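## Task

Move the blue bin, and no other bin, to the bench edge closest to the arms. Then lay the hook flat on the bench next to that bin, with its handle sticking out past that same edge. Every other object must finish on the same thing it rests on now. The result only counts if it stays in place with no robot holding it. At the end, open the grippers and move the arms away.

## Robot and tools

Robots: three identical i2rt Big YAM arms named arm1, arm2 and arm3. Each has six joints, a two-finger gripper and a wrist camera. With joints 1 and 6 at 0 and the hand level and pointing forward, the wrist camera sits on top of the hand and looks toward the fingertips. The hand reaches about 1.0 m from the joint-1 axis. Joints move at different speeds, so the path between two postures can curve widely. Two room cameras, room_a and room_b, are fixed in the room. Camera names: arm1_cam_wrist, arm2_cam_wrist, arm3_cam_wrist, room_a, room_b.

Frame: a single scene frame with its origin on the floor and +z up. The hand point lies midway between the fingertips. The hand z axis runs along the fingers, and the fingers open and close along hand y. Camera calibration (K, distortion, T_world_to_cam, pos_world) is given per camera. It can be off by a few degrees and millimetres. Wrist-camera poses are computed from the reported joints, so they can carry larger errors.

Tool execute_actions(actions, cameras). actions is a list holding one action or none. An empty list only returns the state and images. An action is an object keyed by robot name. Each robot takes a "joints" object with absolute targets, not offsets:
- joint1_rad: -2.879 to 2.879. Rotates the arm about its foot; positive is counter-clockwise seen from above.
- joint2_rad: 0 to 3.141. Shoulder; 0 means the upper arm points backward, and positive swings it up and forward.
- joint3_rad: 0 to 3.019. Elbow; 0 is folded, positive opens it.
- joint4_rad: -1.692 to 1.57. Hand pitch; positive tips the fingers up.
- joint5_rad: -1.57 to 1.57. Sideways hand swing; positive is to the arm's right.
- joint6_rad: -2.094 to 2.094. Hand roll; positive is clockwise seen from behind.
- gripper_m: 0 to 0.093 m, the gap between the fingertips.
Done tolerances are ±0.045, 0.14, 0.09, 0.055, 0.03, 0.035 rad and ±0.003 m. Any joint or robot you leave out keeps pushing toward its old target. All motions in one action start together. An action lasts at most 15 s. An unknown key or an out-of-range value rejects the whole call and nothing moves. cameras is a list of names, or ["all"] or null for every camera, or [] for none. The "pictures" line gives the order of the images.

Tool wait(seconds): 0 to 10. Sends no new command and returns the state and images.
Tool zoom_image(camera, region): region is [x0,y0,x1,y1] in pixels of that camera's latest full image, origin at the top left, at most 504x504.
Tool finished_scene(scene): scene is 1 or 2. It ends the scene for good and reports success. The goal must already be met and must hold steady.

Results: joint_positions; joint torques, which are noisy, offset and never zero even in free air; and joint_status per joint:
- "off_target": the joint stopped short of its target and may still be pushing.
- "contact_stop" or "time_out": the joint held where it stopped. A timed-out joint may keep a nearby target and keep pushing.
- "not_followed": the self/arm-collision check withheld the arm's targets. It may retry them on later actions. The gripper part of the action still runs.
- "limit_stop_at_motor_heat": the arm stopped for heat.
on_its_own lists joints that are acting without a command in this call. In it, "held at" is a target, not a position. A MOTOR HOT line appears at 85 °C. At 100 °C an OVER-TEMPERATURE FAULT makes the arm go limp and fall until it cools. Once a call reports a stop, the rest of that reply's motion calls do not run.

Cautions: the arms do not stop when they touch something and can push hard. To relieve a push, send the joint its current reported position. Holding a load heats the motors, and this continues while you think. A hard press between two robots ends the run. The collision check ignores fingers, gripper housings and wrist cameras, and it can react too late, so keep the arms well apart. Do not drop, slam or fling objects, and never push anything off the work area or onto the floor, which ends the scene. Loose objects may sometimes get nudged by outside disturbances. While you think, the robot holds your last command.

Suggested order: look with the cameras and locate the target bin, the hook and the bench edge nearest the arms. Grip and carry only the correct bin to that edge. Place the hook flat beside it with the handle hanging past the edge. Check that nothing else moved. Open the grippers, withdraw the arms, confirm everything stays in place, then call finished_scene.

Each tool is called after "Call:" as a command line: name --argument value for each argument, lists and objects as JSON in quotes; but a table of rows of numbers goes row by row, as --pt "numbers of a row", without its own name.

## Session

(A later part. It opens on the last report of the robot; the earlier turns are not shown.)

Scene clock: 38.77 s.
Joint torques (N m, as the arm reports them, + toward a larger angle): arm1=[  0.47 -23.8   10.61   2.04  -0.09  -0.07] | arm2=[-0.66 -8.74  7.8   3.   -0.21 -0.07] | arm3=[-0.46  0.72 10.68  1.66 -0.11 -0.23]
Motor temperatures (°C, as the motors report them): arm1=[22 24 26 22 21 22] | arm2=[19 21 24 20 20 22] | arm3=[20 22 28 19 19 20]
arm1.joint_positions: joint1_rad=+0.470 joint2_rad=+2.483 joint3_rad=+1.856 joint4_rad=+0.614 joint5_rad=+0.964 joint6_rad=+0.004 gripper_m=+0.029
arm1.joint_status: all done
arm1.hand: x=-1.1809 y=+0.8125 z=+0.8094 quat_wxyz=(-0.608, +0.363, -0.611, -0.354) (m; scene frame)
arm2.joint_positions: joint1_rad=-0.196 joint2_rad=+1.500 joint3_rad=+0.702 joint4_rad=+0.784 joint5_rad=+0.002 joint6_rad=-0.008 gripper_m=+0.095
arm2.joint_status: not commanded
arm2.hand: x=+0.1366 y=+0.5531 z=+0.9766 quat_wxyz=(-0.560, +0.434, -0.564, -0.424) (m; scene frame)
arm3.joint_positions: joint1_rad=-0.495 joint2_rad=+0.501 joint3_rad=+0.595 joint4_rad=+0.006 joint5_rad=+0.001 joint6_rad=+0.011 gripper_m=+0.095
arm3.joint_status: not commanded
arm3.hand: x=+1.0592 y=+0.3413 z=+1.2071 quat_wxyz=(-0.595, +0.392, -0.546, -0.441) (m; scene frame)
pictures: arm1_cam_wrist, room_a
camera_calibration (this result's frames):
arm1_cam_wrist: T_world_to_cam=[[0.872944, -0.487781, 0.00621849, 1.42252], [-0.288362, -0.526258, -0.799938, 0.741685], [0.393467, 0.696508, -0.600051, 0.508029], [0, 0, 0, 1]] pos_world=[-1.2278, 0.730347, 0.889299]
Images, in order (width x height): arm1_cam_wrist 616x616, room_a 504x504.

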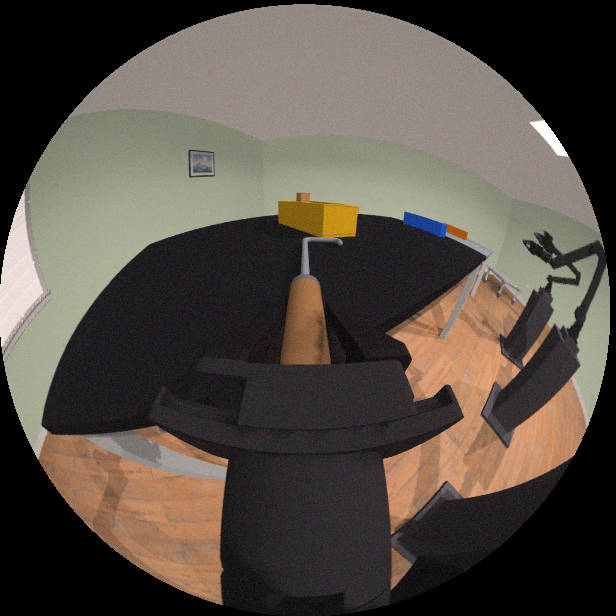

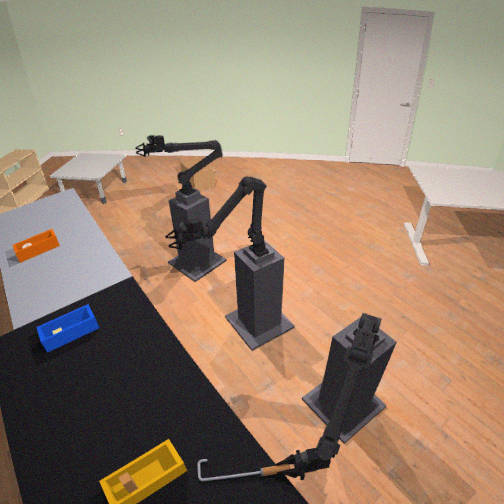

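Call:
execute_actions --actions '[{"arm1":{"joints":{"joint1_rad":0.525,"joint2_rad":2.40,"joint3_rad":1.755,"joint4_rad":0.68,"joint5_rad":1.012}}}]' --cameras '[]'

Call:
execute_actions --actions '[{"arm1":{"joints":{"joint6_rad":-1.57}}}]' --cameras '["arm1_cam_wrist","room_a"]'

Scene clock: 39.83 s.
Joint torques (N m, as the arm reports them, + toward a larger angle): arm1=[  1.63 -26.23   7.61   2.95   0.1   -0.05] | arm2=[-0.38 -8.95  7.85  3.04 -0.2  -0.07] | arm3=[-0.59  0.83 10.67  1.66 -0.11 -0.24]
Motor temperatures (°C, as the motors report them): arm1=[22 24 26 22 21 22] | arm2=[19 21 24 20 20 22] | arm3=[20 22 28 19 19 20]
arm1.joint_positions: joint1_rad=+0.521 joint2_rad=+2.437 joint3_rad=+1.762 joint4_rad=+0.659 joint5_rad=+1.010 joint6_rad=+0.004 gripper_m=+0.029
arm1.joint_status: all done
arm1.hand: x=-1.2055 y=+0.7781 z=+0.8100 quat_wxyz=(-0.608, +0.365, -0.610, -0.355) (m; scene frame)
arm2.joint_positions: joint1_rad=-0.196 joint2_rad=+1.500 joint3_rad=+0.702 joint4_rad=+0.784 joint5_rad=+0.002 joint6_rad=-0.008 gripper_m=+0.095
arm2.joint_status: not commanded
arm2.hand: x=+0.1366 y=+0.5531 z=+0.9766 quat_wxyz=(-0.560, +0.434, -0.564, -0.424) (m; scene frame)
arm3.joint_positions: joint1_rad=-0.495 joint2_rad=+0.501 joint3_rad=+0.595 joint4_rad=+0.006 joint5_rad=+0.001 joint6_rad=+0.011 gripper_m=+0.095
arm3.joint_status: not commanded
arm3.hand: x=+1.0592 y=+0.3413 z=+1.2071 quat_wxyz=(-0.595, +0.392, -0.546, -0.441) (m; scene frame)
pictures: none
No camera images: the call's "cameras" was empty. Leave "cameras" out to get every camera's image.

Scene clock: 42.00 s.
Joint torques (N m, as the arm reports them, + toward a larger angle): arm1=[  1.06 -26.34   8.67   3.16   0.1   -0.09] | arm2=[-0.47 -8.95  7.78  3.03 -0.2  -0.06] | arm3=[-0.61  0.68 10.7   1.68 -0.1  -0.24]
Motor temperatures (°C, as the motors report them): arm1=[22 24 26 22 21 22] | arm2=[19 21 24 20 20 22] | arm3=[20 22 28 19 19 20]
arm1.joint_positions: joint1_rad=+0.521 joint2_rad=+2.437 joint3_rad=+1.744 joint4_rad=+0.659 joint5_rad=+1.010 joint6_rad=-1.551 gripper_m=+0.029
arm1.joint_status: all done
arm1.hand: x=-1.2034 y=+0.7743 z=+0.8017 quat_wxyz=(-0.677, +0.692, -0.174, +0.178) (m; scene frame)
arm2.joint_positions: joint1_rad=-0.196 joint2_rad=+1.500 joint3_rad=+0.702 joint4_rad=+0.784 joint5_rad=+0.002 joint6_rad=-0.008 gripper_m=+0.095
arm2.joint_status: not commanded
arm2.hand: x=+0.1366 y=+0.5531 z=+0.9766 quat_wxyz=(-0.560, +0.434, -0.564, -0.424) (m; scene frame)
arm3.joint_positions: joint1_rad=-0.495 joint2_rad=+0.501 joint3_rad=+0.595 joint4_rad=+0.006 joint5_rad=+0.001 joint6_rad=+0.011 gripper_m=+0.095
arm3.joint_status: not commanded
arm3.hand: x=+1.0592 y=+0.3413 z=+1.2071 quat_wxyz=(-0.595, +0.392, -0.546, -0.441) (m; scene frame)
pictures: arm1_cam_wrist, room_a
camera_calibration (this result's frames):
arm1_cam_wrist: T_world_to_cam=[[0.00126034, 0.0190386, 0.999818, -0.814461], [0.41914, -0.907767, 0.0167574, 1.20097], [0.907921, 0.419042, -0.00912391, 0.899097], [0, 0, 0, 1]] pos_world=[-1.31866, 0.72895, 0.802391]
Images, in order (width x height): arm1_cam_wrist 616x616, room_a 504x504.

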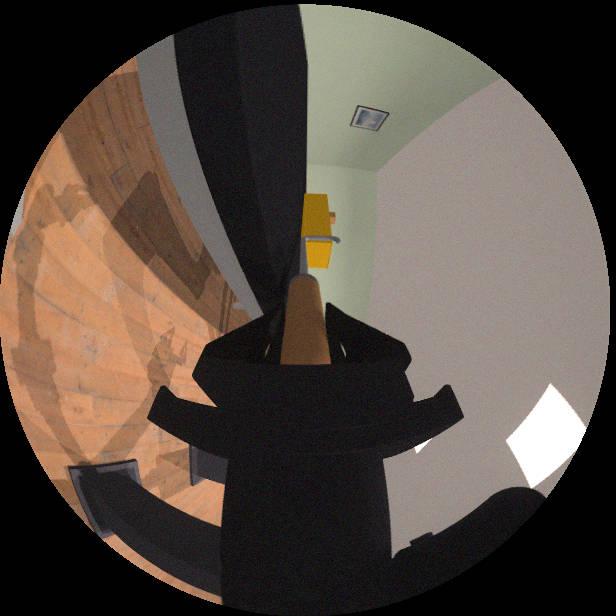

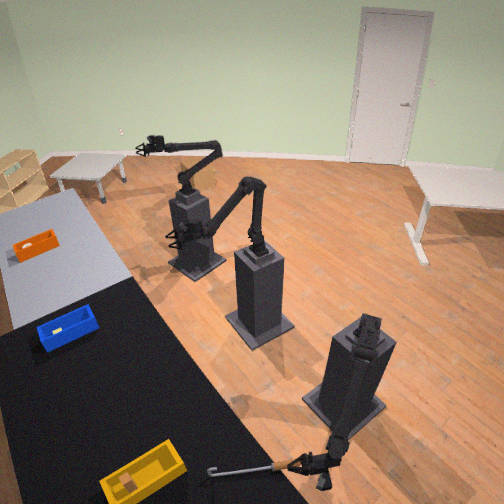

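Call:
execute_actions --actions '[{"arm1":{"joints":{"joint2_rad":2.13,"joint4_rad":0.45}}}]' --cameras '["arm1_cam_wrist","room_a"]'

Scene clock: 43.37 s.
Joint torques (N m, as the arm reports them, + toward a larger angle): arm1=[  1.15 -23.19  11.46   2.84   0.05  -0.09] | arm2=[-0.5  -8.96  7.81  2.98 -0.2  -0.08] | arm3=[-0.49  0.74 10.72  1.68 -0.11 -0.25]
Motor temperatures (°C, as the motors report them): arm1=[22 24 26 22 21 22] | arm2=[19 21 24 20 20 22] | arm3=[20 22 28 19 19 20]
arm1.joint_positions: joint1_rad=+0.521 joint2_rad=+2.140 joint3_rad=+1.727 joint4_rad=+0.437 joint5_rad=+1.010 joint6_rad=-1.553 gripper_m=+0.029
arm1.joint_status: all done
arm1.hand: x=-1.1962 y=+0.7615 z=+0.9905 quat_wxyz=(-0.692, +0.678, -0.187, +0.165) (m; scene frame)
arm2.joint_positions: joint1_rad=-0.196 joint2_rad=+1.500 joint3_rad=+0.702 joint4_rad=+0.784 joint5_rad=+0.002 joint6_rad=-0.008 gripper_m=+0.095
arm2.joint_status: not commanded
arm2.hand: x=+0.1366 y=+0.5531 z=+0.9766 quat_wxyz=(-0.560, +0.434, -0.564, -0.424) (m; scene frame)
arm3.joint_positions: joint1_rad=-0.495 joint2_rad=+0.501 joint3_rad=+0.595 joint4_rad=+0.006 joint5_rad=+0.001 joint6_rad=+0.011 gripper_m=+0.095
arm3.joint_status: not commanded
arm3.hand: x=+1.0592 y=+0.3413 z=+1.2071 quat_wxyz=(-0.595, +0.392, -0.546, -0.441) (m; scene frame)
pictures: arm1_cam_wrist, room_a
camera_calibration (this result's frames):
arm1_cam_wrist: T_world_to_cam=[[0.0266981, -0.0296857, 0.999203, -0.934798], [0.418864, -0.907247, -0.0381456, 1.23683], [0.907656, 0.419549, -0.0117875, 0.901614], [0, 0, 0, 1]] pos_world=[-1.31146, 0.716093, 0.99186]
Images, in order (width x height): arm1_cam_wrist 616x616, room_a 504x504.

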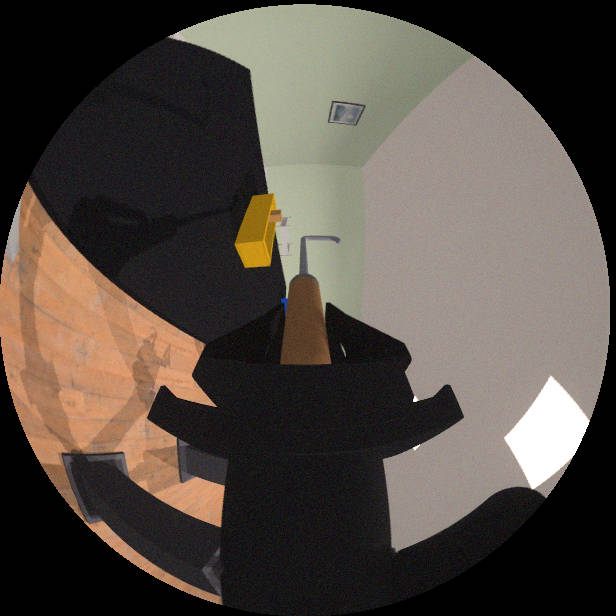

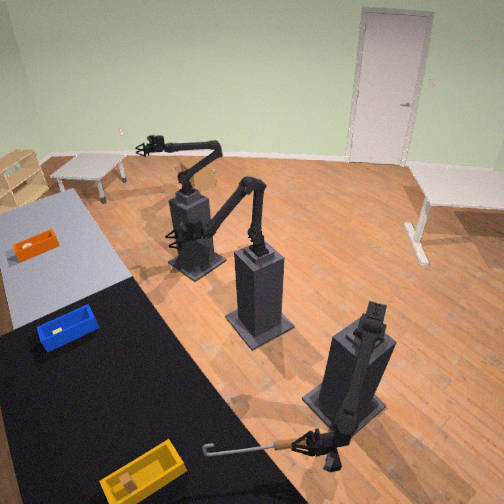

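Call:
execute_actions --actions '[{"arm1":{"joints":{"joint1_rad":-0.645,"joint2_rad":2.3,"joint3_rad":2.035,"joint4_rad":0.33,"joint5_rad":-0.66}}}]' --cameras '[]'

Call:
execute_actions --actions '[{"arm1":{"joints":{"joint2_rad":2.50,"joint4_rad":0.53}}}]' --cameras '["arm1_cam_wrist","arm2_cam_wrist","room_a"]'

Scene clock: 46.30 s.
Joint torques (N m, as the arm reports them, + toward a larger angle): arm1=[  2.02 -27.14  14.8    3.65  -0.08  -0.4 ] | arm2=[-0.43 -8.89  7.85  3.01 -0.2  -0.06] | arm3=[-0.39  0.78 10.7   1.67 -0.1  -0.24]
Motor temperatures (°C, as the motors report them): arm1=[22 24 27 22 21 22] | arm2=[19 21 24 20 20 22] | arm3=[20 22 28 19 19 20]
arm1.joint_positions: joint1_rad=-0.650 joint2_rad=+2.341 joint3_rad=+1.961 joint4_rad=+0.299 joint5_rad=-0.659 joint6_rad=-1.526 gripper_m=+0.029
arm1.joint_status: all done
arm1.hand: x=-0.4646 y=+0.7642 z=+0.9245 quat_wxyz=(-0.683, +0.729, -0.035, -0.030) (m; scene frame)
arm2.joint_positions: joint1_rad=-0.196 joint2_rad=+1.500 joint3_rad=+0.702 joint4_rad=+0.784 joint5_rad=+0.002 joint6_rad=-0.008 gripper_m=+0.095
arm2.joint_status: not commanded
arm2.hand: x=+0.1366 y=+0.5531 z=+0.9766 quat_wxyz=(-0.560, +0.434, -0.564, -0.424) (m; scene frame)
arm3.joint_positions: joint1_rad=-0.495 joint2_rad=+0.501 joint3_rad=+0.595 joint4_rad=+0.006 joint5_rad=+0.001 joint6_rad=+0.011 gripper_m=+0.095
arm3.joint_status: not commanded
arm3.hand: x=+1.0592 y=+0.3413 z=+1.2071 quat_wxyz=(-0.595, +0.392, -0.546, -0.441) (m; scene frame)
pictures: none
No camera images: the call's "cameras" was empty. Leave "cameras" out to get every camera's image.

Scene clock: 47.40 s.
Joint torques (N m, as the arm reports them, + toward a larger angle): arm1=[  0.47 -25.91  12.96   2.93   0.04   0.12] | arm2=[-0.67 -8.93  7.79  2.97 -0.2  -0.06] | arm3=[-0.5   0.58 10.67  1.63 -0.1  -0.25]
Motor temperatures (°C, as the motors report them): arm1=[22 24 27 22 21 22] | arm2=[19 21 24 20 20 22] | arm3=[20 22 28 19 19 20]
arm1.joint_positions: joint1_rad=-0.650 joint2_rad=+2.514 joint3_rad=+1.977 joint4_rad=+0.512 joint5_rad=-0.661 joint6_rad=-1.573 gripper_m=+0.029
arm1.joint_status: all done
arm1.hand: x=-0.4599 y=+0.7703 z=+0.8244 quat_wxyz=(-0.699, +0.715, -0.006, -0.003) (m; scene frame)
arm2.joint_positions: joint1_rad=-0.196 joint2_rad=+1.500 joint3_rad=+0.702 joint4_rad=+0.784 joint5_rad=+0.002 joint6_rad=-0.008 gripper_m=+0.095
arm2.joint_status: not commanded
arm2.hand: x=+0.1366 y=+0.5531 z=+0.9766 quat_wxyz=(-0.560, +0.434, -0.564, -0.424) (m; scene frame)
arm3.joint_positions: joint1_rad=-0.495 joint2_rad=+0.501 joint3_rad=+0.595 joint4_rad=+0.006 joint5_rad=+0.001 joint6_rad=+0.011 gripper_m=+0.095
arm3.joint_status: not commanded
arm3.hand: x=+1.0592 y=+0.3413 z=+1.2071 quat_wxyz=(-0.595, +0.392, -0.546, -0.441) (m; scene frame)
pictures: arm1_cam_wrist, arm2_cam_wrist, room_a
camera_calibration (this result's frames):
arm1_cam_wrist: T_world_to_cam=[[0.0151959, 0.0202361, 0.99968, -0.832422], [0.802813, -0.596231, -0.000134176, 0.835764], [0.596037, 0.802558, -0.0253061, -0.19956], [0, 0, 0, 1]] pos_world=[-0.539369, 0.675311, 0.827218]
arm2_cam_wrist: T_world_to_cam=[[0.967643, -0.252324, 0.000343179, 0.00589122], [-0.150106, -0.576738, -0.80302, 1.13038], [0.202819, 0.776985, -0.595952, 0.251638], [0, 0, 0, 1]] pos_world=[0.11294, 0.457901, 1.05768]
Images, in order (width x height): arm1_cam_wrist 616x616, arm2_cam_wrist 616x616, room_a 504x504.

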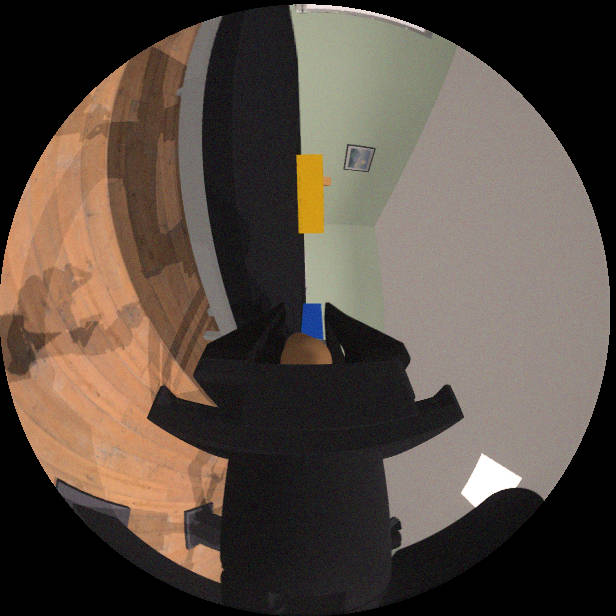

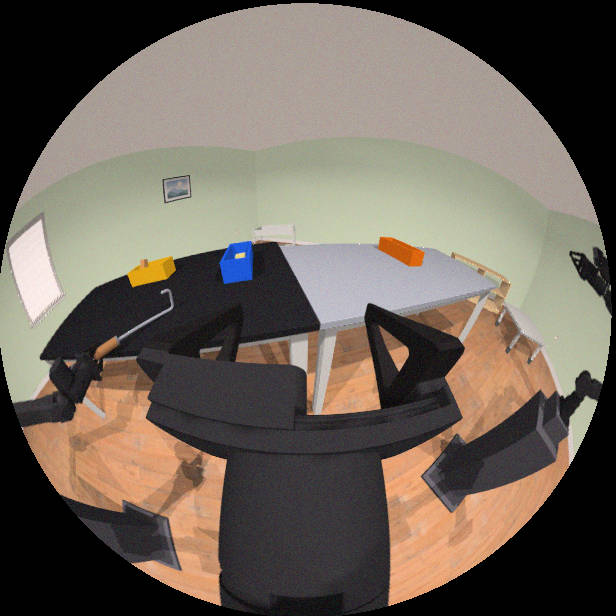

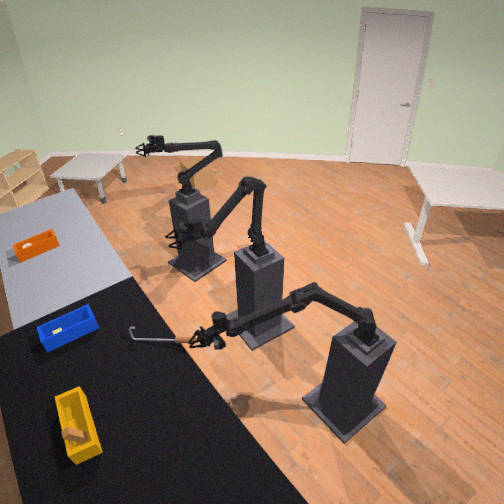

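Call:
zoom_image --camera "room_a" --region '[110, 290, 250, 390]'

Call:
zoom_image --camera "room_a" --region '[30, 370, 150, 480]'

Call:
zoom_image --camera "arm2_cam_wrist" --region '[30, 240, 230, 420]'

Region (110, 290, 250, 390) of room_a's 504x504 image, scaled by 3.600, with more detail than that image has; it fills the top 360 rows of this view, and the rest is white.

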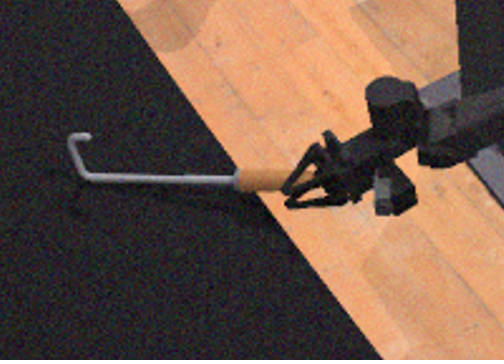

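Region (30, 370, 150, 480) of room_a's 504x504 image, scaled by 4.200, with more detail than that image has; it fills the top 462 rows of this view, and the rest is white.

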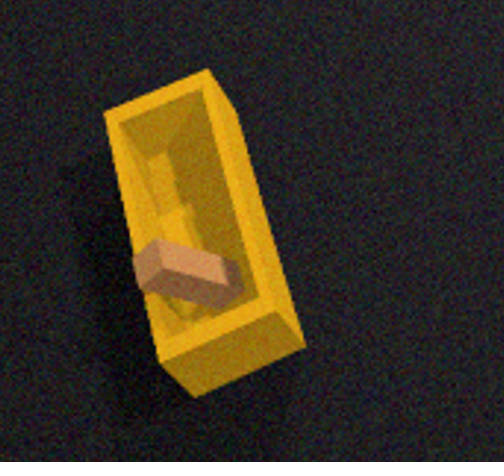

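Region (30, 240, 230, 420) of arm2_cam_wrist's 616x616 image, scaled by 2.520, with more detail than that image has; it fills the top 454 rows of this view, and the rest is white.

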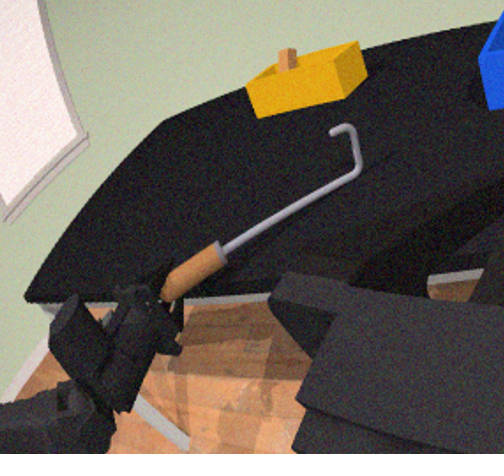

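Call:
execute_actions --actions '[{"arm1":{"joints":{"joint1_rad":-0.585,"joint2_rad":2.43,"joint3_rad":1.87,"joint4_rad":0.60,"joint5_rad":-0.24}}}]' --cameras '["arm1_cam_wrist","room_a"]'

Call:
zoom_image --camera "room_a" --region '[110, 290, 250, 390]'

Scene clock: 50.07 s.
Joint torques (N m, as the arm reports them, + toward a larger angle): arm1=[ -0.29 -27.47   8.36   3.47   0.12   0.1 ] | arm2=[-0.59 -9.04  7.82  2.95 -0.2  -0.07] | arm3=[-0.54  0.66 10.66  1.65 -0.11 -0.23]
Motor temperatures (°C, as the motors report them): arm1=[22 25 28 22 21 22] | arm2=[19 21 24 20 20 22] | arm3=[20 22 28 19 19 20]
arm1.joint_positions: joint1_rad=-0.574 joint2_rad=+2.477 joint3_rad=+1.875 joint4_rad=+0.582 joint5_rad=-0.244 joint6_rad=-1.570 gripper_m=+0.029
arm1.joint_status: all done
arm1.hand: x=-0.4611 y=+0.7783 z=+0.8172 quat_wxyz=(-0.690, +0.704, -0.124, +0.118) (m; scene frame)
arm2.joint_positions: joint1_rad=-0.196 joint2_rad=+1.500 joint3_rad=+0.702 joint4_rad=+0.784 joint5_rad=+0.002 joint6_rad=-0.008 gripper_m=+0.095
arm2.joint_status: not commanded
arm2.hand: x=+0.1366 y=+0.5531 z=+0.9766 quat_wxyz=(-0.560, +0.434, -0.564, -0.424) (m; scene frame)
arm3.joint_positions: joint1_rad=-0.495 joint2_rad=+0.501 joint3_rad=+0.595 joint4_rad=+0.006 joint5_rad=+0.001 joint6_rad=+0.011 gripper_m=+0.095
arm3.joint_status: not commanded
arm3.hand: x=+1.0592 y=+0.3413 z=+1.2071 quat_wxyz=(-0.595, +0.392, -0.546, -0.441) (m; scene frame)
pictures: arm1_cam_wrist, room_a
camera_calibration (this result's frames):
arm1_cam_wrist: T_world_to_cam=[[0.0126284, 0.0157026, 0.999797, -0.823105], [0.557816, -0.829943, 0.00598918, 0.905414], [0.829868, 0.557627, -0.01924, 0.0880097], [0, 0, 0, 1]] pos_world=[-0.567697, 0.71529, 0.819208]
Images, in order (width x height): arm1_cam_wrist 616x616, room_a 504x504.

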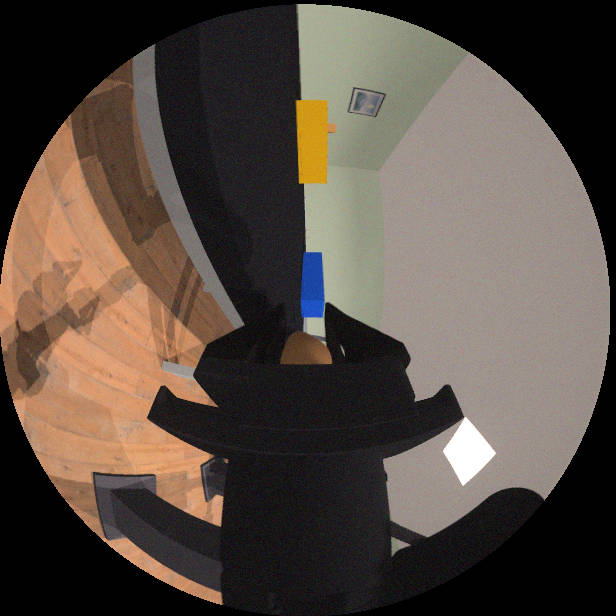

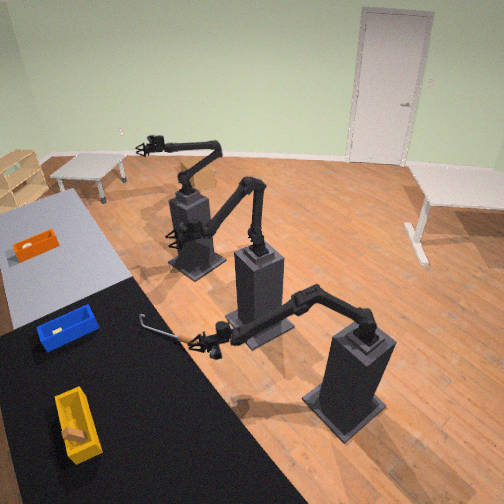

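Region (110, 290, 250, 390) of room_a's 504x504 image, scaled by 3.600, with more detail than that image has; it fills the top 360 rows of this view, and the rest is white.

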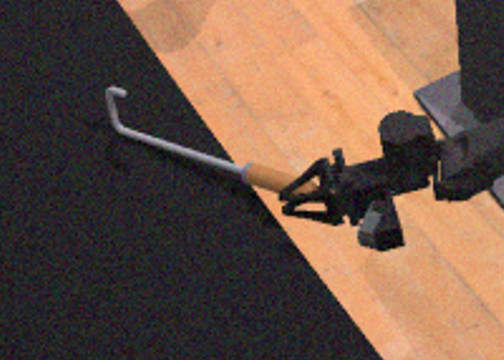

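Call:
execute_actions --actions '[{"arm1":{"joints":{"joint2_rad":2.37}}}]' --cameras '[]'

Call:
execute_actions --actions '[{"arm1":{"joints":{"joint1_rad":-0.64,"joint5_rad":-1.3,"joint3_rad":2.1,"joint2_rad":2.47,"joint4_rad":0.46}}}]' --cameras '["arm1_cam_wrist","room_a"]'

Scene clock: 51.43 s.
Joint torques (N m, as the arm reports them, + toward a larger angle): arm1=[ -0.38 -31.05   9.37   3.16   0.15  -0.22] | arm2=[-0.56 -8.76  7.87  3.01 -0.19 -0.07] | arm3=[-0.46  0.7  10.71  1.69 -0.11 -0.25]
Motor temperatures (°C, as the motors report them): arm1=[22 25 27 22 21 22] | arm2=[19 21 24 20 20 22] | arm3=[20 22 28 19 19 20]
arm1.joint_positions: joint1_rad=-0.574 joint2_rad=+2.450 joint3_rad=+1.858 joint4_rad=+0.580 joint5_rad=-0.243 joint6_rad=-1.540 gripper_m=+0.029
arm1.joint_status: all done
arm1.hand: x=-0.4625 y=+0.7760 z=+0.8321 quat_wxyz=(-0.694, +0.699, -0.133, +0.110) (m; scene frame)
arm2.joint_positions: joint1_rad=-0.196 joint2_rad=+1.500 joint3_rad=+0.702 joint4_rad=+0.784 joint5_rad=+0.002 joint6_rad=-0.008 gripper_m=+0.095
arm2.joint_status: not commanded
arm2.hand: x=+0.1366 y=+0.5531 z=+0.9766 quat_wxyz=(-0.560, +0.434, -0.564, -0.424) (m; scene frame)
arm3.joint_positions: joint1_rad=-0.495 joint2_rad=+0.501 joint3_rad=+0.595 joint4_rad=+0.006 joint5_rad=+0.001 joint6_rad=+0.011 gripper_m=+0.095
arm3.joint_status: not commanded
arm3.hand: x=+1.0592 y=+0.3413 z=+1.2071 quat_wxyz=(-0.595, +0.392, -0.546, -0.441) (m; scene frame)
pictures: none
No camera images: the call's "cameras" was empty. Leave "cameras" out to get every camera's image.

Scene clock: 52.93 s.
Joint torques (N m, as the arm reports them, + toward a larger angle): arm1=[  0.88 -25.51  15.1    2.89  -0.19  -0.31] | arm2=[-0.55 -8.9   7.83  3.01 -0.19 -0.07] | arm3=[-0.4   0.79 10.68  1.7  -0.11 -0.24]
Motor temperatures (°C, as the motors report them): arm1=[22 25 28 22 21 22] | arm2=[19 21 24 20 20 22] | arm3=[20 22 28 19 19 20]
arm1.joint_positions: joint1_rad=-0.633 joint2_rad=+2.472 joint3_rad=+2.016 joint4_rad=+0.439 joint5_rad=-1.295 joint6_rad=-1.529 gripper_m=+0.029
arm1.joint_status: all done
arm1.hand: x=-0.5703 y=+0.7497 z=+0.8702 quat_wxyz=(-0.661, +0.679, +0.206, -0.243) (m; scene frame)
arm2.joint_positions: joint1_rad=-0.196 joint2_rad=+1.500 joint3_rad=+0.702 joint4_rad=+0.784 joint5_rad=+0.002 joint6_rad=-0.008 gripper_m=+0.095
arm2.joint_status: not commanded
arm2.hand: x=+0.1366 y=+0.5531 z=+0.9766 quat_wxyz=(-0.560, +0.434, -0.564, -0.424) (m; scene frame)
arm3.joint_positions: joint1_rad=-0.495 joint2_rad=+0.501 joint3_rad=+0.595 joint4_rad=+0.006 joint5_rad=+0.001 joint6_rad=+0.011 gripper_m=+0.095
arm3.joint_status: not commanded
arm3.hand: x=+1.0592 y=+0.3413 z=+1.2071 quat_wxyz=(-0.595, +0.392, -0.546, -0.441) (m; scene frame)
pictures: arm1_cam_wrist, room_a
camera_calibration (this result's frames):
arm1_cam_wrist: T_world_to_cam=[[0.0447215, 0.0392505, 0.998228, -0.872231], [0.998904, 0.0120848, -0.045227, 0.607112], [-0.0138386, 0.999156, -0.0386671, -0.599615], [0, 0, 0, 1]] pos_world=[-0.575737, 0.626008, 0.874958]
Images, in order (width x height): arm1_cam_wrist 616x616, room_a 504x504.

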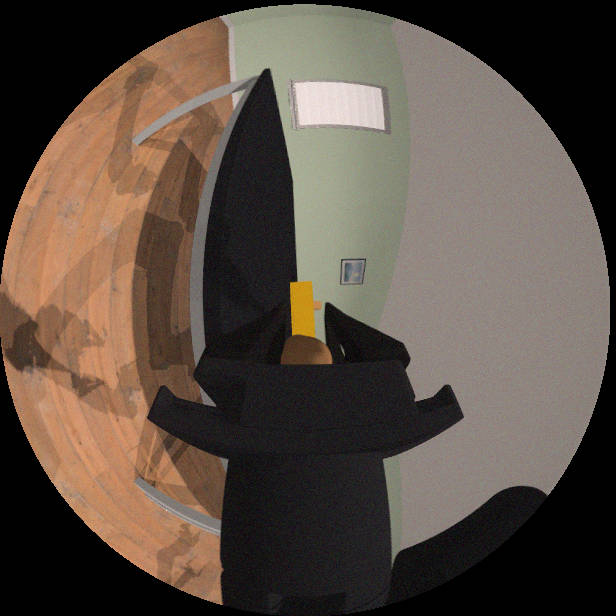

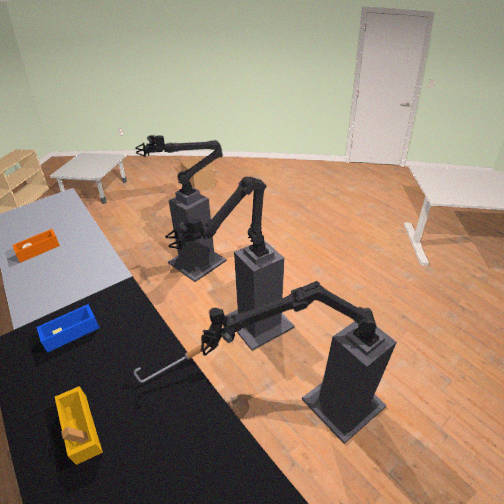

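Call:
execute_actions --actions '[{"arm1":{"joints":{"joint3_rad":2.33,"joint2_rad":2.615,"joint4_rad":0.41}}}]' --cameras '["arm2_cam_wrist","room_a"]'

Call:
zoom_image --camera "room_a" --region '[110, 300, 250, 400]'

Scene clock: 54.17 s.
Joint torques (N m, as the arm reports them, + toward a larger angle): arm1=[ -0.02 -27.14  15.41   2.71  -0.08  -0.35] | arm2=[-0.77 -8.78  7.83  2.99 -0.2  -0.08] | arm3=[-0.58  0.75 10.67  1.64 -0.11 -0.24]
Motor temperatures (°C, as the motors report them): arm1=[22 25 28 22 21 22] | arm2=[19 21 24 20 20 22] | arm3=[20 22 28 19 19 20]
arm1.joint_positions: joint1_rad=-0.633 joint2_rad=+2.634 joint3_rad=+2.244 joint4_rad=+0.394 joint5_rad=-1.299 joint6_rad=-1.529 gripper_m=+0.029
arm1.joint_status: all done
arm1.hand: x=-0.5495 y=+0.7774 z=+0.8386 quat_wxyz=(-0.665, +0.674, +0.214, -0.239) (m; scene frame)
arm2.joint_positions: joint1_rad=-0.196 joint2_rad=+1.500 joint3_rad=+0.702 joint4_rad=+0.784 joint5_rad=+0.002 joint6_rad=-0.008 gripper_m=+0.095
arm2.joint_status: not commanded
arm2.hand: x=+0.1366 y=+0.5531 z=+0.9766 quat_wxyz=(-0.560, +0.434, -0.564, -0.424) (m; scene frame)
arm3.joint_positions: joint1_rad=-0.495 joint2_rad=+0.501 joint3_rad=+0.595 joint4_rad=+0.006 joint5_rad=+0.001 joint6_rad=+0.011 gripper_m=+0.095
arm3.joint_status: not commanded
arm3.hand: x=+1.0592 y=+0.3413 z=+1.2071 quat_wxyz=(-0.595, +0.392, -0.546, -0.441) (m; scene frame)
pictures: arm2_cam_wrist, room_a
camera_calibration (this result's frames):
arm2_cam_wrist: T_world_to_cam=[[0.967643, -0.252324, 0.000343179, 0.00589122], [-0.150106, -0.576738, -0.80302, 1.13038], [0.202819, 0.776985, -0.595952, 0.251638], [0, 0, 0, 1]] pos_world=[0.11294, 0.457901, 1.05768]
Images, in order (width x height): arm2_cam_wrist 616x616, room_a 504x504.

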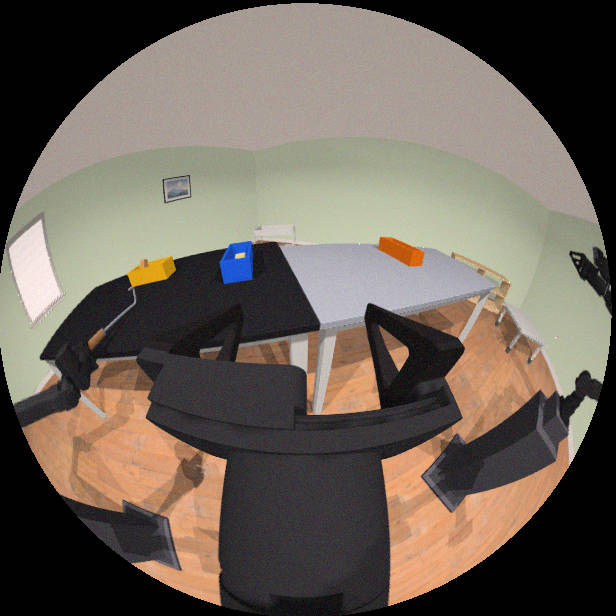

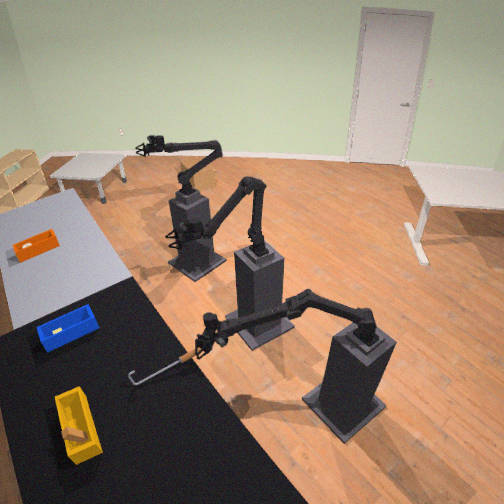

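Region (110, 300, 250, 400) of room_a's 504x504 image, scaled by 3.600, with more detail than that image has; it fills the top 360 rows of this view, and the rest is white.

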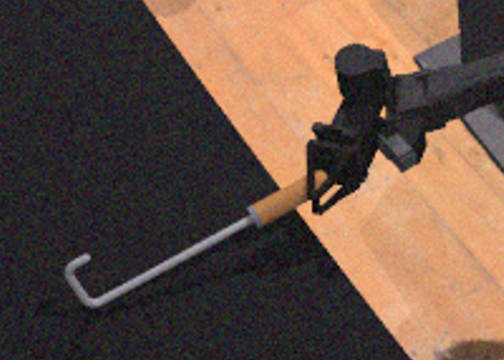

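Call:
execute_actions --actions '[{"arm1":{"joints":{"joint2_rad":2.67,"joint4_rad":0.435}}}]' --cameras '["arm1_cam_wrist","room_a"]'

Call:
zoom_image --camera "room_a" --region '[110, 300, 250, 400]'

Scene clock: 55.23 s.
Joint torques (N m, as the arm reports them, + toward a larger angle): arm1=[  0.44 -25.87  14.8    3.08  -0.06  -0.14] | arm2=[-0.5  -8.58  7.87  2.97 -0.2  -0.07] | arm3=[-0.45  0.71 10.71  1.65 -0.11 -0.24]
Motor temperatures (°C, as the motors report them): arm1=[22 25 29 22 21 22] | arm2=[19 21 24 20 20 22] | arm3=[20 22 28 19 19 20]
arm1.joint_positions: joint1_rad=-0.633 joint2_rad=+2.657 joint3_rad=+2.255 joint4_rad=+0.407 joint5_rad=-1.299 joint6_rad=-1.543 gripper_m=+0.029
arm1.joint_status: all done
arm1.hand: x=-0.5489 y=+0.7780 z=+0.8252 quat_wxyz=(-0.667, +0.673, +0.218, -0.234) (m; scene frame)
arm2.joint_positions: joint1_rad=-0.196 joint2_rad=+1.500 joint3_rad=+0.702 joint4_rad=+0.784 joint5_rad=+0.002 joint6_rad=-0.008 gripper_m=+0.095
arm2.joint_status: not commanded
arm2.hand: x=+0.1366 y=+0.5531 z=+0.9766 quat_wxyz=(-0.560, +0.434, -0.564, -0.424) (m; scene frame)
arm3.joint_positions: joint1_rad=-0.495 joint2_rad=+0.501 joint3_rad=+0.595 joint4_rad=+0.006 joint5_rad=+0.001 joint6_rad=+0.011 gripper_m=+0.095
arm3.joint_status: not commanded
arm3.hand: x=+1.0592 y=+0.3413 z=+1.2071 quat_wxyz=(-0.595, +0.392, -0.546, -0.441) (m; scene frame)
pictures: arm1_cam_wrist, room_a
camera_calibration (this result's frames):
arm1_cam_wrist: T_world_to_cam=[[0.0213119, 0.0146424, 0.999666, -0.824243], [0.999633, 0.0164267, -0.0215518, 0.560884], [-0.0167368, 0.999758, -0.014287, -0.651596], [0, 0, 0, 1]] pos_world=[-0.554018, 0.654293, 0.826746]
Images, in order (width x height): arm1_cam_wrist 616x616, room_a 504x504.

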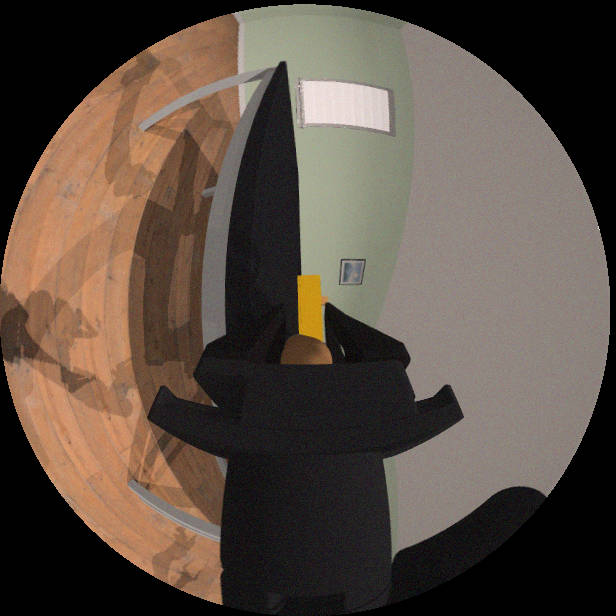

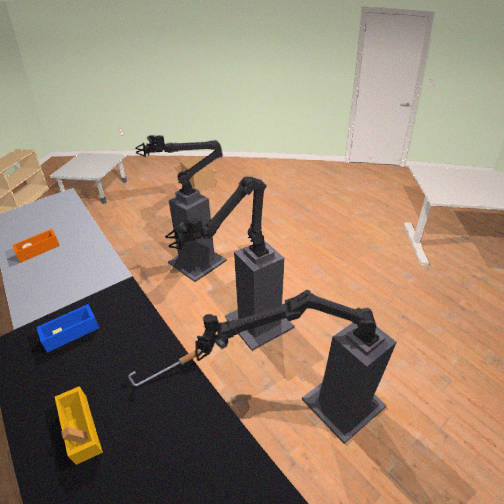

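Region (110, 300, 250, 400) of room_a's 504x504 image, scaled by 3.600, with more detail than that image has; it fills the top 360 rows of this view, and the rest is white.

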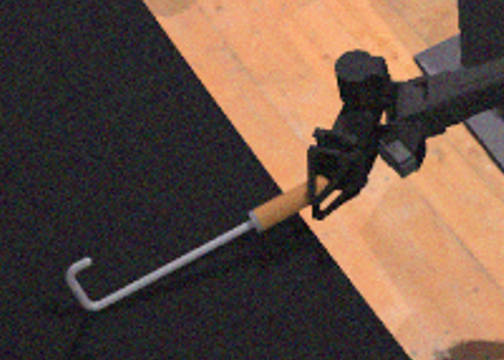

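Call:
execute_actions --actions '[{"arm1":{"joints":{"joint2_rad":2.69,"gripper_m":0.07}}}]' --cameras '["arm1_cam_wrist","room_a"]'

Call:
zoom_image --camera "room_a" --region '[110, 300, 250, 400]'

Scene clock: 56.23 s.
Joint torques (N m, as the arm reports them, + toward a larger angle): arm1=[ -0.12 -25.54  14.05   2.78  -0.09  -0.04] | arm2=[-0.54 -8.7   7.81  3.   -0.2  -0.07] | arm3=[-0.43  0.62 10.68  1.68 -0.11 -0.24]
Motor temperatures (°C, as the motors report them): arm1=[22 25 29 22 21 22] | arm2=[19 21 24 20 20 22] | arm3=[20 22 28 19 19 20]
arm1.joint_positions: joint1_rad=-0.634 joint2_rad=+2.664 joint3_rad=+2.265 joint4_rad=+0.415 joint5_rad=-1.298 joint6_rad=-1.554 gripper_m=+0.070
arm1.joint_status: all done
arm1.hand: x=-0.5478 y=+0.7789 z=+0.8250 quat_wxyz=(-0.670, +0.670, +0.225, -0.227) (m; scene frame)
arm2.joint_positions: joint1_rad=-0.196 joint2_rad=+1.500 joint3_rad=+0.702 joint4_rad=+0.784 joint5_rad=+0.002 joint6_rad=-0.008 gripper_m=+0.095
arm2.joint_status: not commanded
arm2.hand: x=+0.1366 y=+0.5531 z=+0.9766 quat_wxyz=(-0.560, +0.434, -0.564, -0.424) (m; scene frame)
arm3.joint_positions: joint1_rad=-0.495 joint2_rad=+0.501 joint3_rad=+0.595 joint4_rad=+0.006 joint5_rad=+0.001 joint6_rad=+0.011 gripper_m=+0.095
arm3.joint_status: not commanded
arm3.hand: x=+1.0592 y=+0.3413 z=+1.2071 quat_wxyz=(-0.595, +0.392, -0.546, -0.441) (m; scene frame)
pictures: arm1_cam_wrist, room_a
camera_calibration (this result's frames):
arm1_cam_wrist: T_world_to_cam=[[0.00607726, -0.000591432, 0.999981, -0.820855], [0.999855, 0.0158852, -0.0060671, 0.547539], [-0.0158813, 0.999874, 0.000687886, -0.66443], [0, 0, 0, 1]] pos_world=[-0.553024, 0.655163, 0.824619]
Images, in order (width x height): arm1_cam_wrist 616x616, room_a 504x504.

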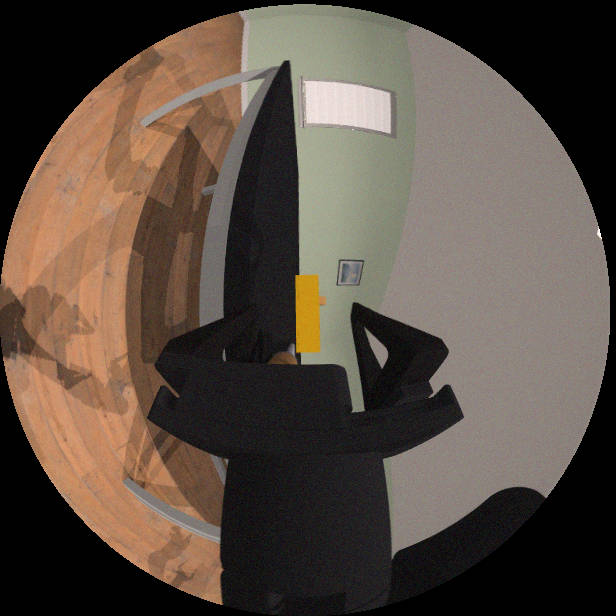

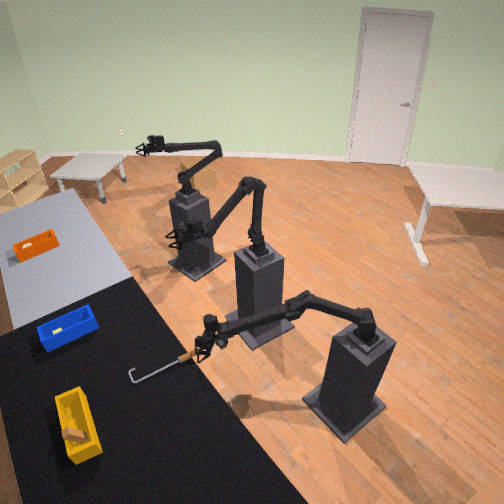

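Region (110, 300, 250, 400) of room_a's 504x504 image, scaled by 3.600, with more detail than that image has; it fills the top 360 rows of this view, and the rest is white.

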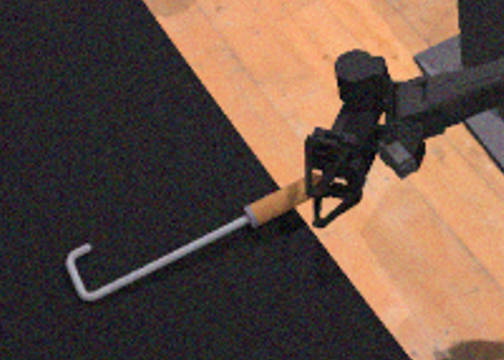

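Call:
execute_actions --actions '[{"arm1":{"joints":{"joint2_rad":2.55,"joint3_rad":2.0,"joint4_rad":0.56,"joint5_rad":-1.5,"gripper_m":0.093}}}]' --cameras '["room_a"]'

Call:
zoom_image --camera "room_a" --region '[110, 300, 250, 400]'

Scene clock: 58.70 s.
Joint torques (N m, as the arm reports them, + toward a larger angle): arm1=[  1.25 -26.29   8.86   2.01   0.04  -0.02] | arm2=[-0.55 -8.86  7.85  3.06 -0.22 -0.07] | arm3=[-0.41  0.61 10.71  1.68 -0.1  -0.24]
Motor temperatures (°C, as the motors report them): arm1=[22 25 28 22 21 22] | arm2=[19 21 24 20 20 22] | arm3=[20 22 28 19 19 20]
arm1.joint_positions: joint1_rad=-0.634 joint2_rad=+2.664 joint3_rad=+2.265 joint4_rad=+0.415 joint5_rad=-1.298 joint6_rad=-1.556 gripper_m=+0.093
arm1.joint_status: joint3_rad time_out (moved +0.000 of -0.265); joint4_rad time_out (moved +0.000 of +0.145); joint5_rad time_out (moved +0.000 of -0.202); the others done
arm1.on_its_own: joint3_rad is held at +2.265, not at your +2.000, since a time_out; joint4_rad is held at +0.415, not at your +0.560, since a time_out; joint5_rad is held at -1.298, not at your -1.500, since a time_out
arm1.hand: x=-0.5478 y=+0.7789 z=+0.8250 quat_wxyz=(-0.671, +0.669, +0.226, -0.226) (m; scene frame)
arm2.joint_positions: joint1_rad=-0.196 joint2_rad=+1.500 joint3_rad=+0.702 joint4_rad=+0.784 joint5_rad=+0.002 joint6_rad=-0.008 gripper_m=+0.095
arm2.joint_status: not commanded
arm2.hand: x=+0.1366 y=+0.5531 z=+0.9766 quat_wxyz=(-0.560, +0.434, -0.564, -0.424) (m; scene frame)
arm3.joint_positions: joint1_rad=-0.495 joint2_rad=+0.501 joint3_rad=+0.595 joint4_rad=+0.006 joint5_rad=+0.001 joint6_rad=+0.011 gripper_m=+0.095
arm3.joint_status: not commanded
arm3.hand: x=+1.0592 y=+0.3413 z=+1.2071 quat_wxyz=(-0.595, +0.392, -0.546, -0.441) (m; scene frame)
pictures: room_a
joint command not followed: on one or more control steps a check withheld the commanded joint targets of the arm1 arm, and it was not sent them on those steps.
cause: the commanded joint targets would bring two parts of the arm too close to each other (its wrist (the part past joint 4) and its wrist camera); next, command targets that bring no two parts of the arm closer together.
Images, in order (width x height): room_a 504x504.

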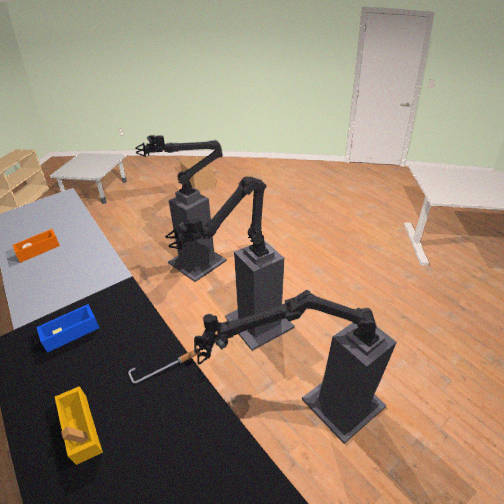

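Region (110, 300, 250, 400) of room_a's 504x504 image, scaled by 3.600, with more detail than that image has; it fills the top 360 rows of this view, and the rest is white.

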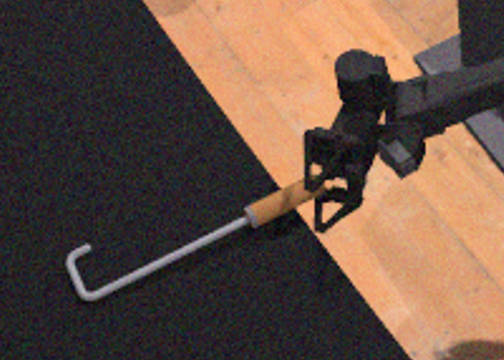

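Call:
execute_actions --actions '[{"arm1":{"joints":{"joint2_rad":2.45,"joint3_rad":1.85,"joint4_rad":0.63,"joint5_rad":-1.29}}}]' --cameras '["room_a"]'

Call:
zoom_image --camera "room_a" --region '[110, 300, 250, 400]'

Scene clock: 60.00 s.
Joint torques (N m, as the arm reports them, + toward a larger angle): arm1=[  0.46 -24.91   8.25   2.29   0.05   0.  ] | arm2=[-0.44 -8.84  7.86  3.01 -0.21 -0.06] | arm3=[-0.54  0.76 10.71  1.68 -0.11 -0.24]
Motor temperatures (°C, as the motors report them): arm1=[22 25 28 22 21 22] | arm2=[19 21 24 20 20 22] | arm3=[20 22 28 19 19 20]
arm1.joint_positions: joint1_rad=-0.634 joint2_rad=+2.445 joint3_rad=+1.851 joint4_rad=+0.619 joint5_rad=-1.291 joint6_rad=-1.557 gripper_m=+0.093
arm1.joint_status: all done
arm1.hand: x=-0.5884 y=+0.7248 z=+0.8381 quat_wxyz=(-0.673, +0.668, +0.226, -0.221) (m; scene frame)
arm2.joint_positions: joint1_rad=-0.196 joint2_rad=+1.500 joint3_rad=+0.702 joint4_rad=+0.784 joint5_rad=+0.002 joint6_rad=-0.008 gripper_m=+0.095
arm2.joint_status: not commanded
arm2.hand: x=+0.1366 y=+0.5531 z=+0.9766 quat_wxyz=(-0.560, +0.434, -0.564, -0.424) (m; scene frame)
arm3.joint_positions: joint1_rad=-0.495 joint2_rad=+0.501 joint3_rad=+0.595 joint4_rad=+0.006 joint5_rad=+0.001 joint6_rad=+0.011 gripper_m=+0.095
arm3.joint_status: not commanded
arm3.hand: x=+1.0592 y=+0.3413 z=+1.2071 quat_wxyz=(-0.595, +0.392, -0.546, -0.441) (m; scene frame)
pictures: room_a
Images, in order (width x height): room_a 504x504.

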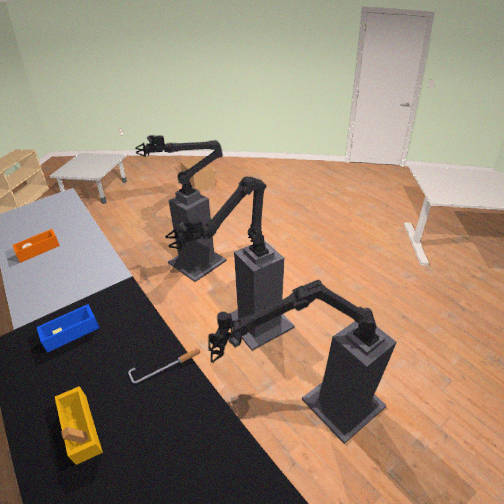

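Region (110, 300, 250, 400) of room_a's 504x504 image, scaled by 3.600, with more detail than that image has; it fills the top 360 rows of this view, and the rest is white.

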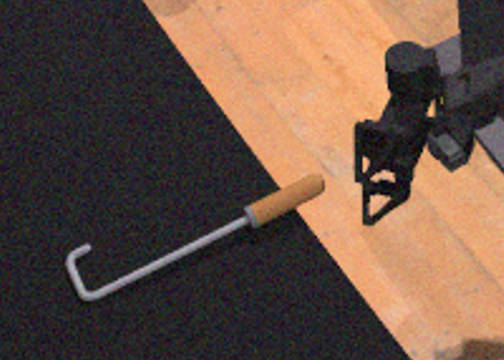

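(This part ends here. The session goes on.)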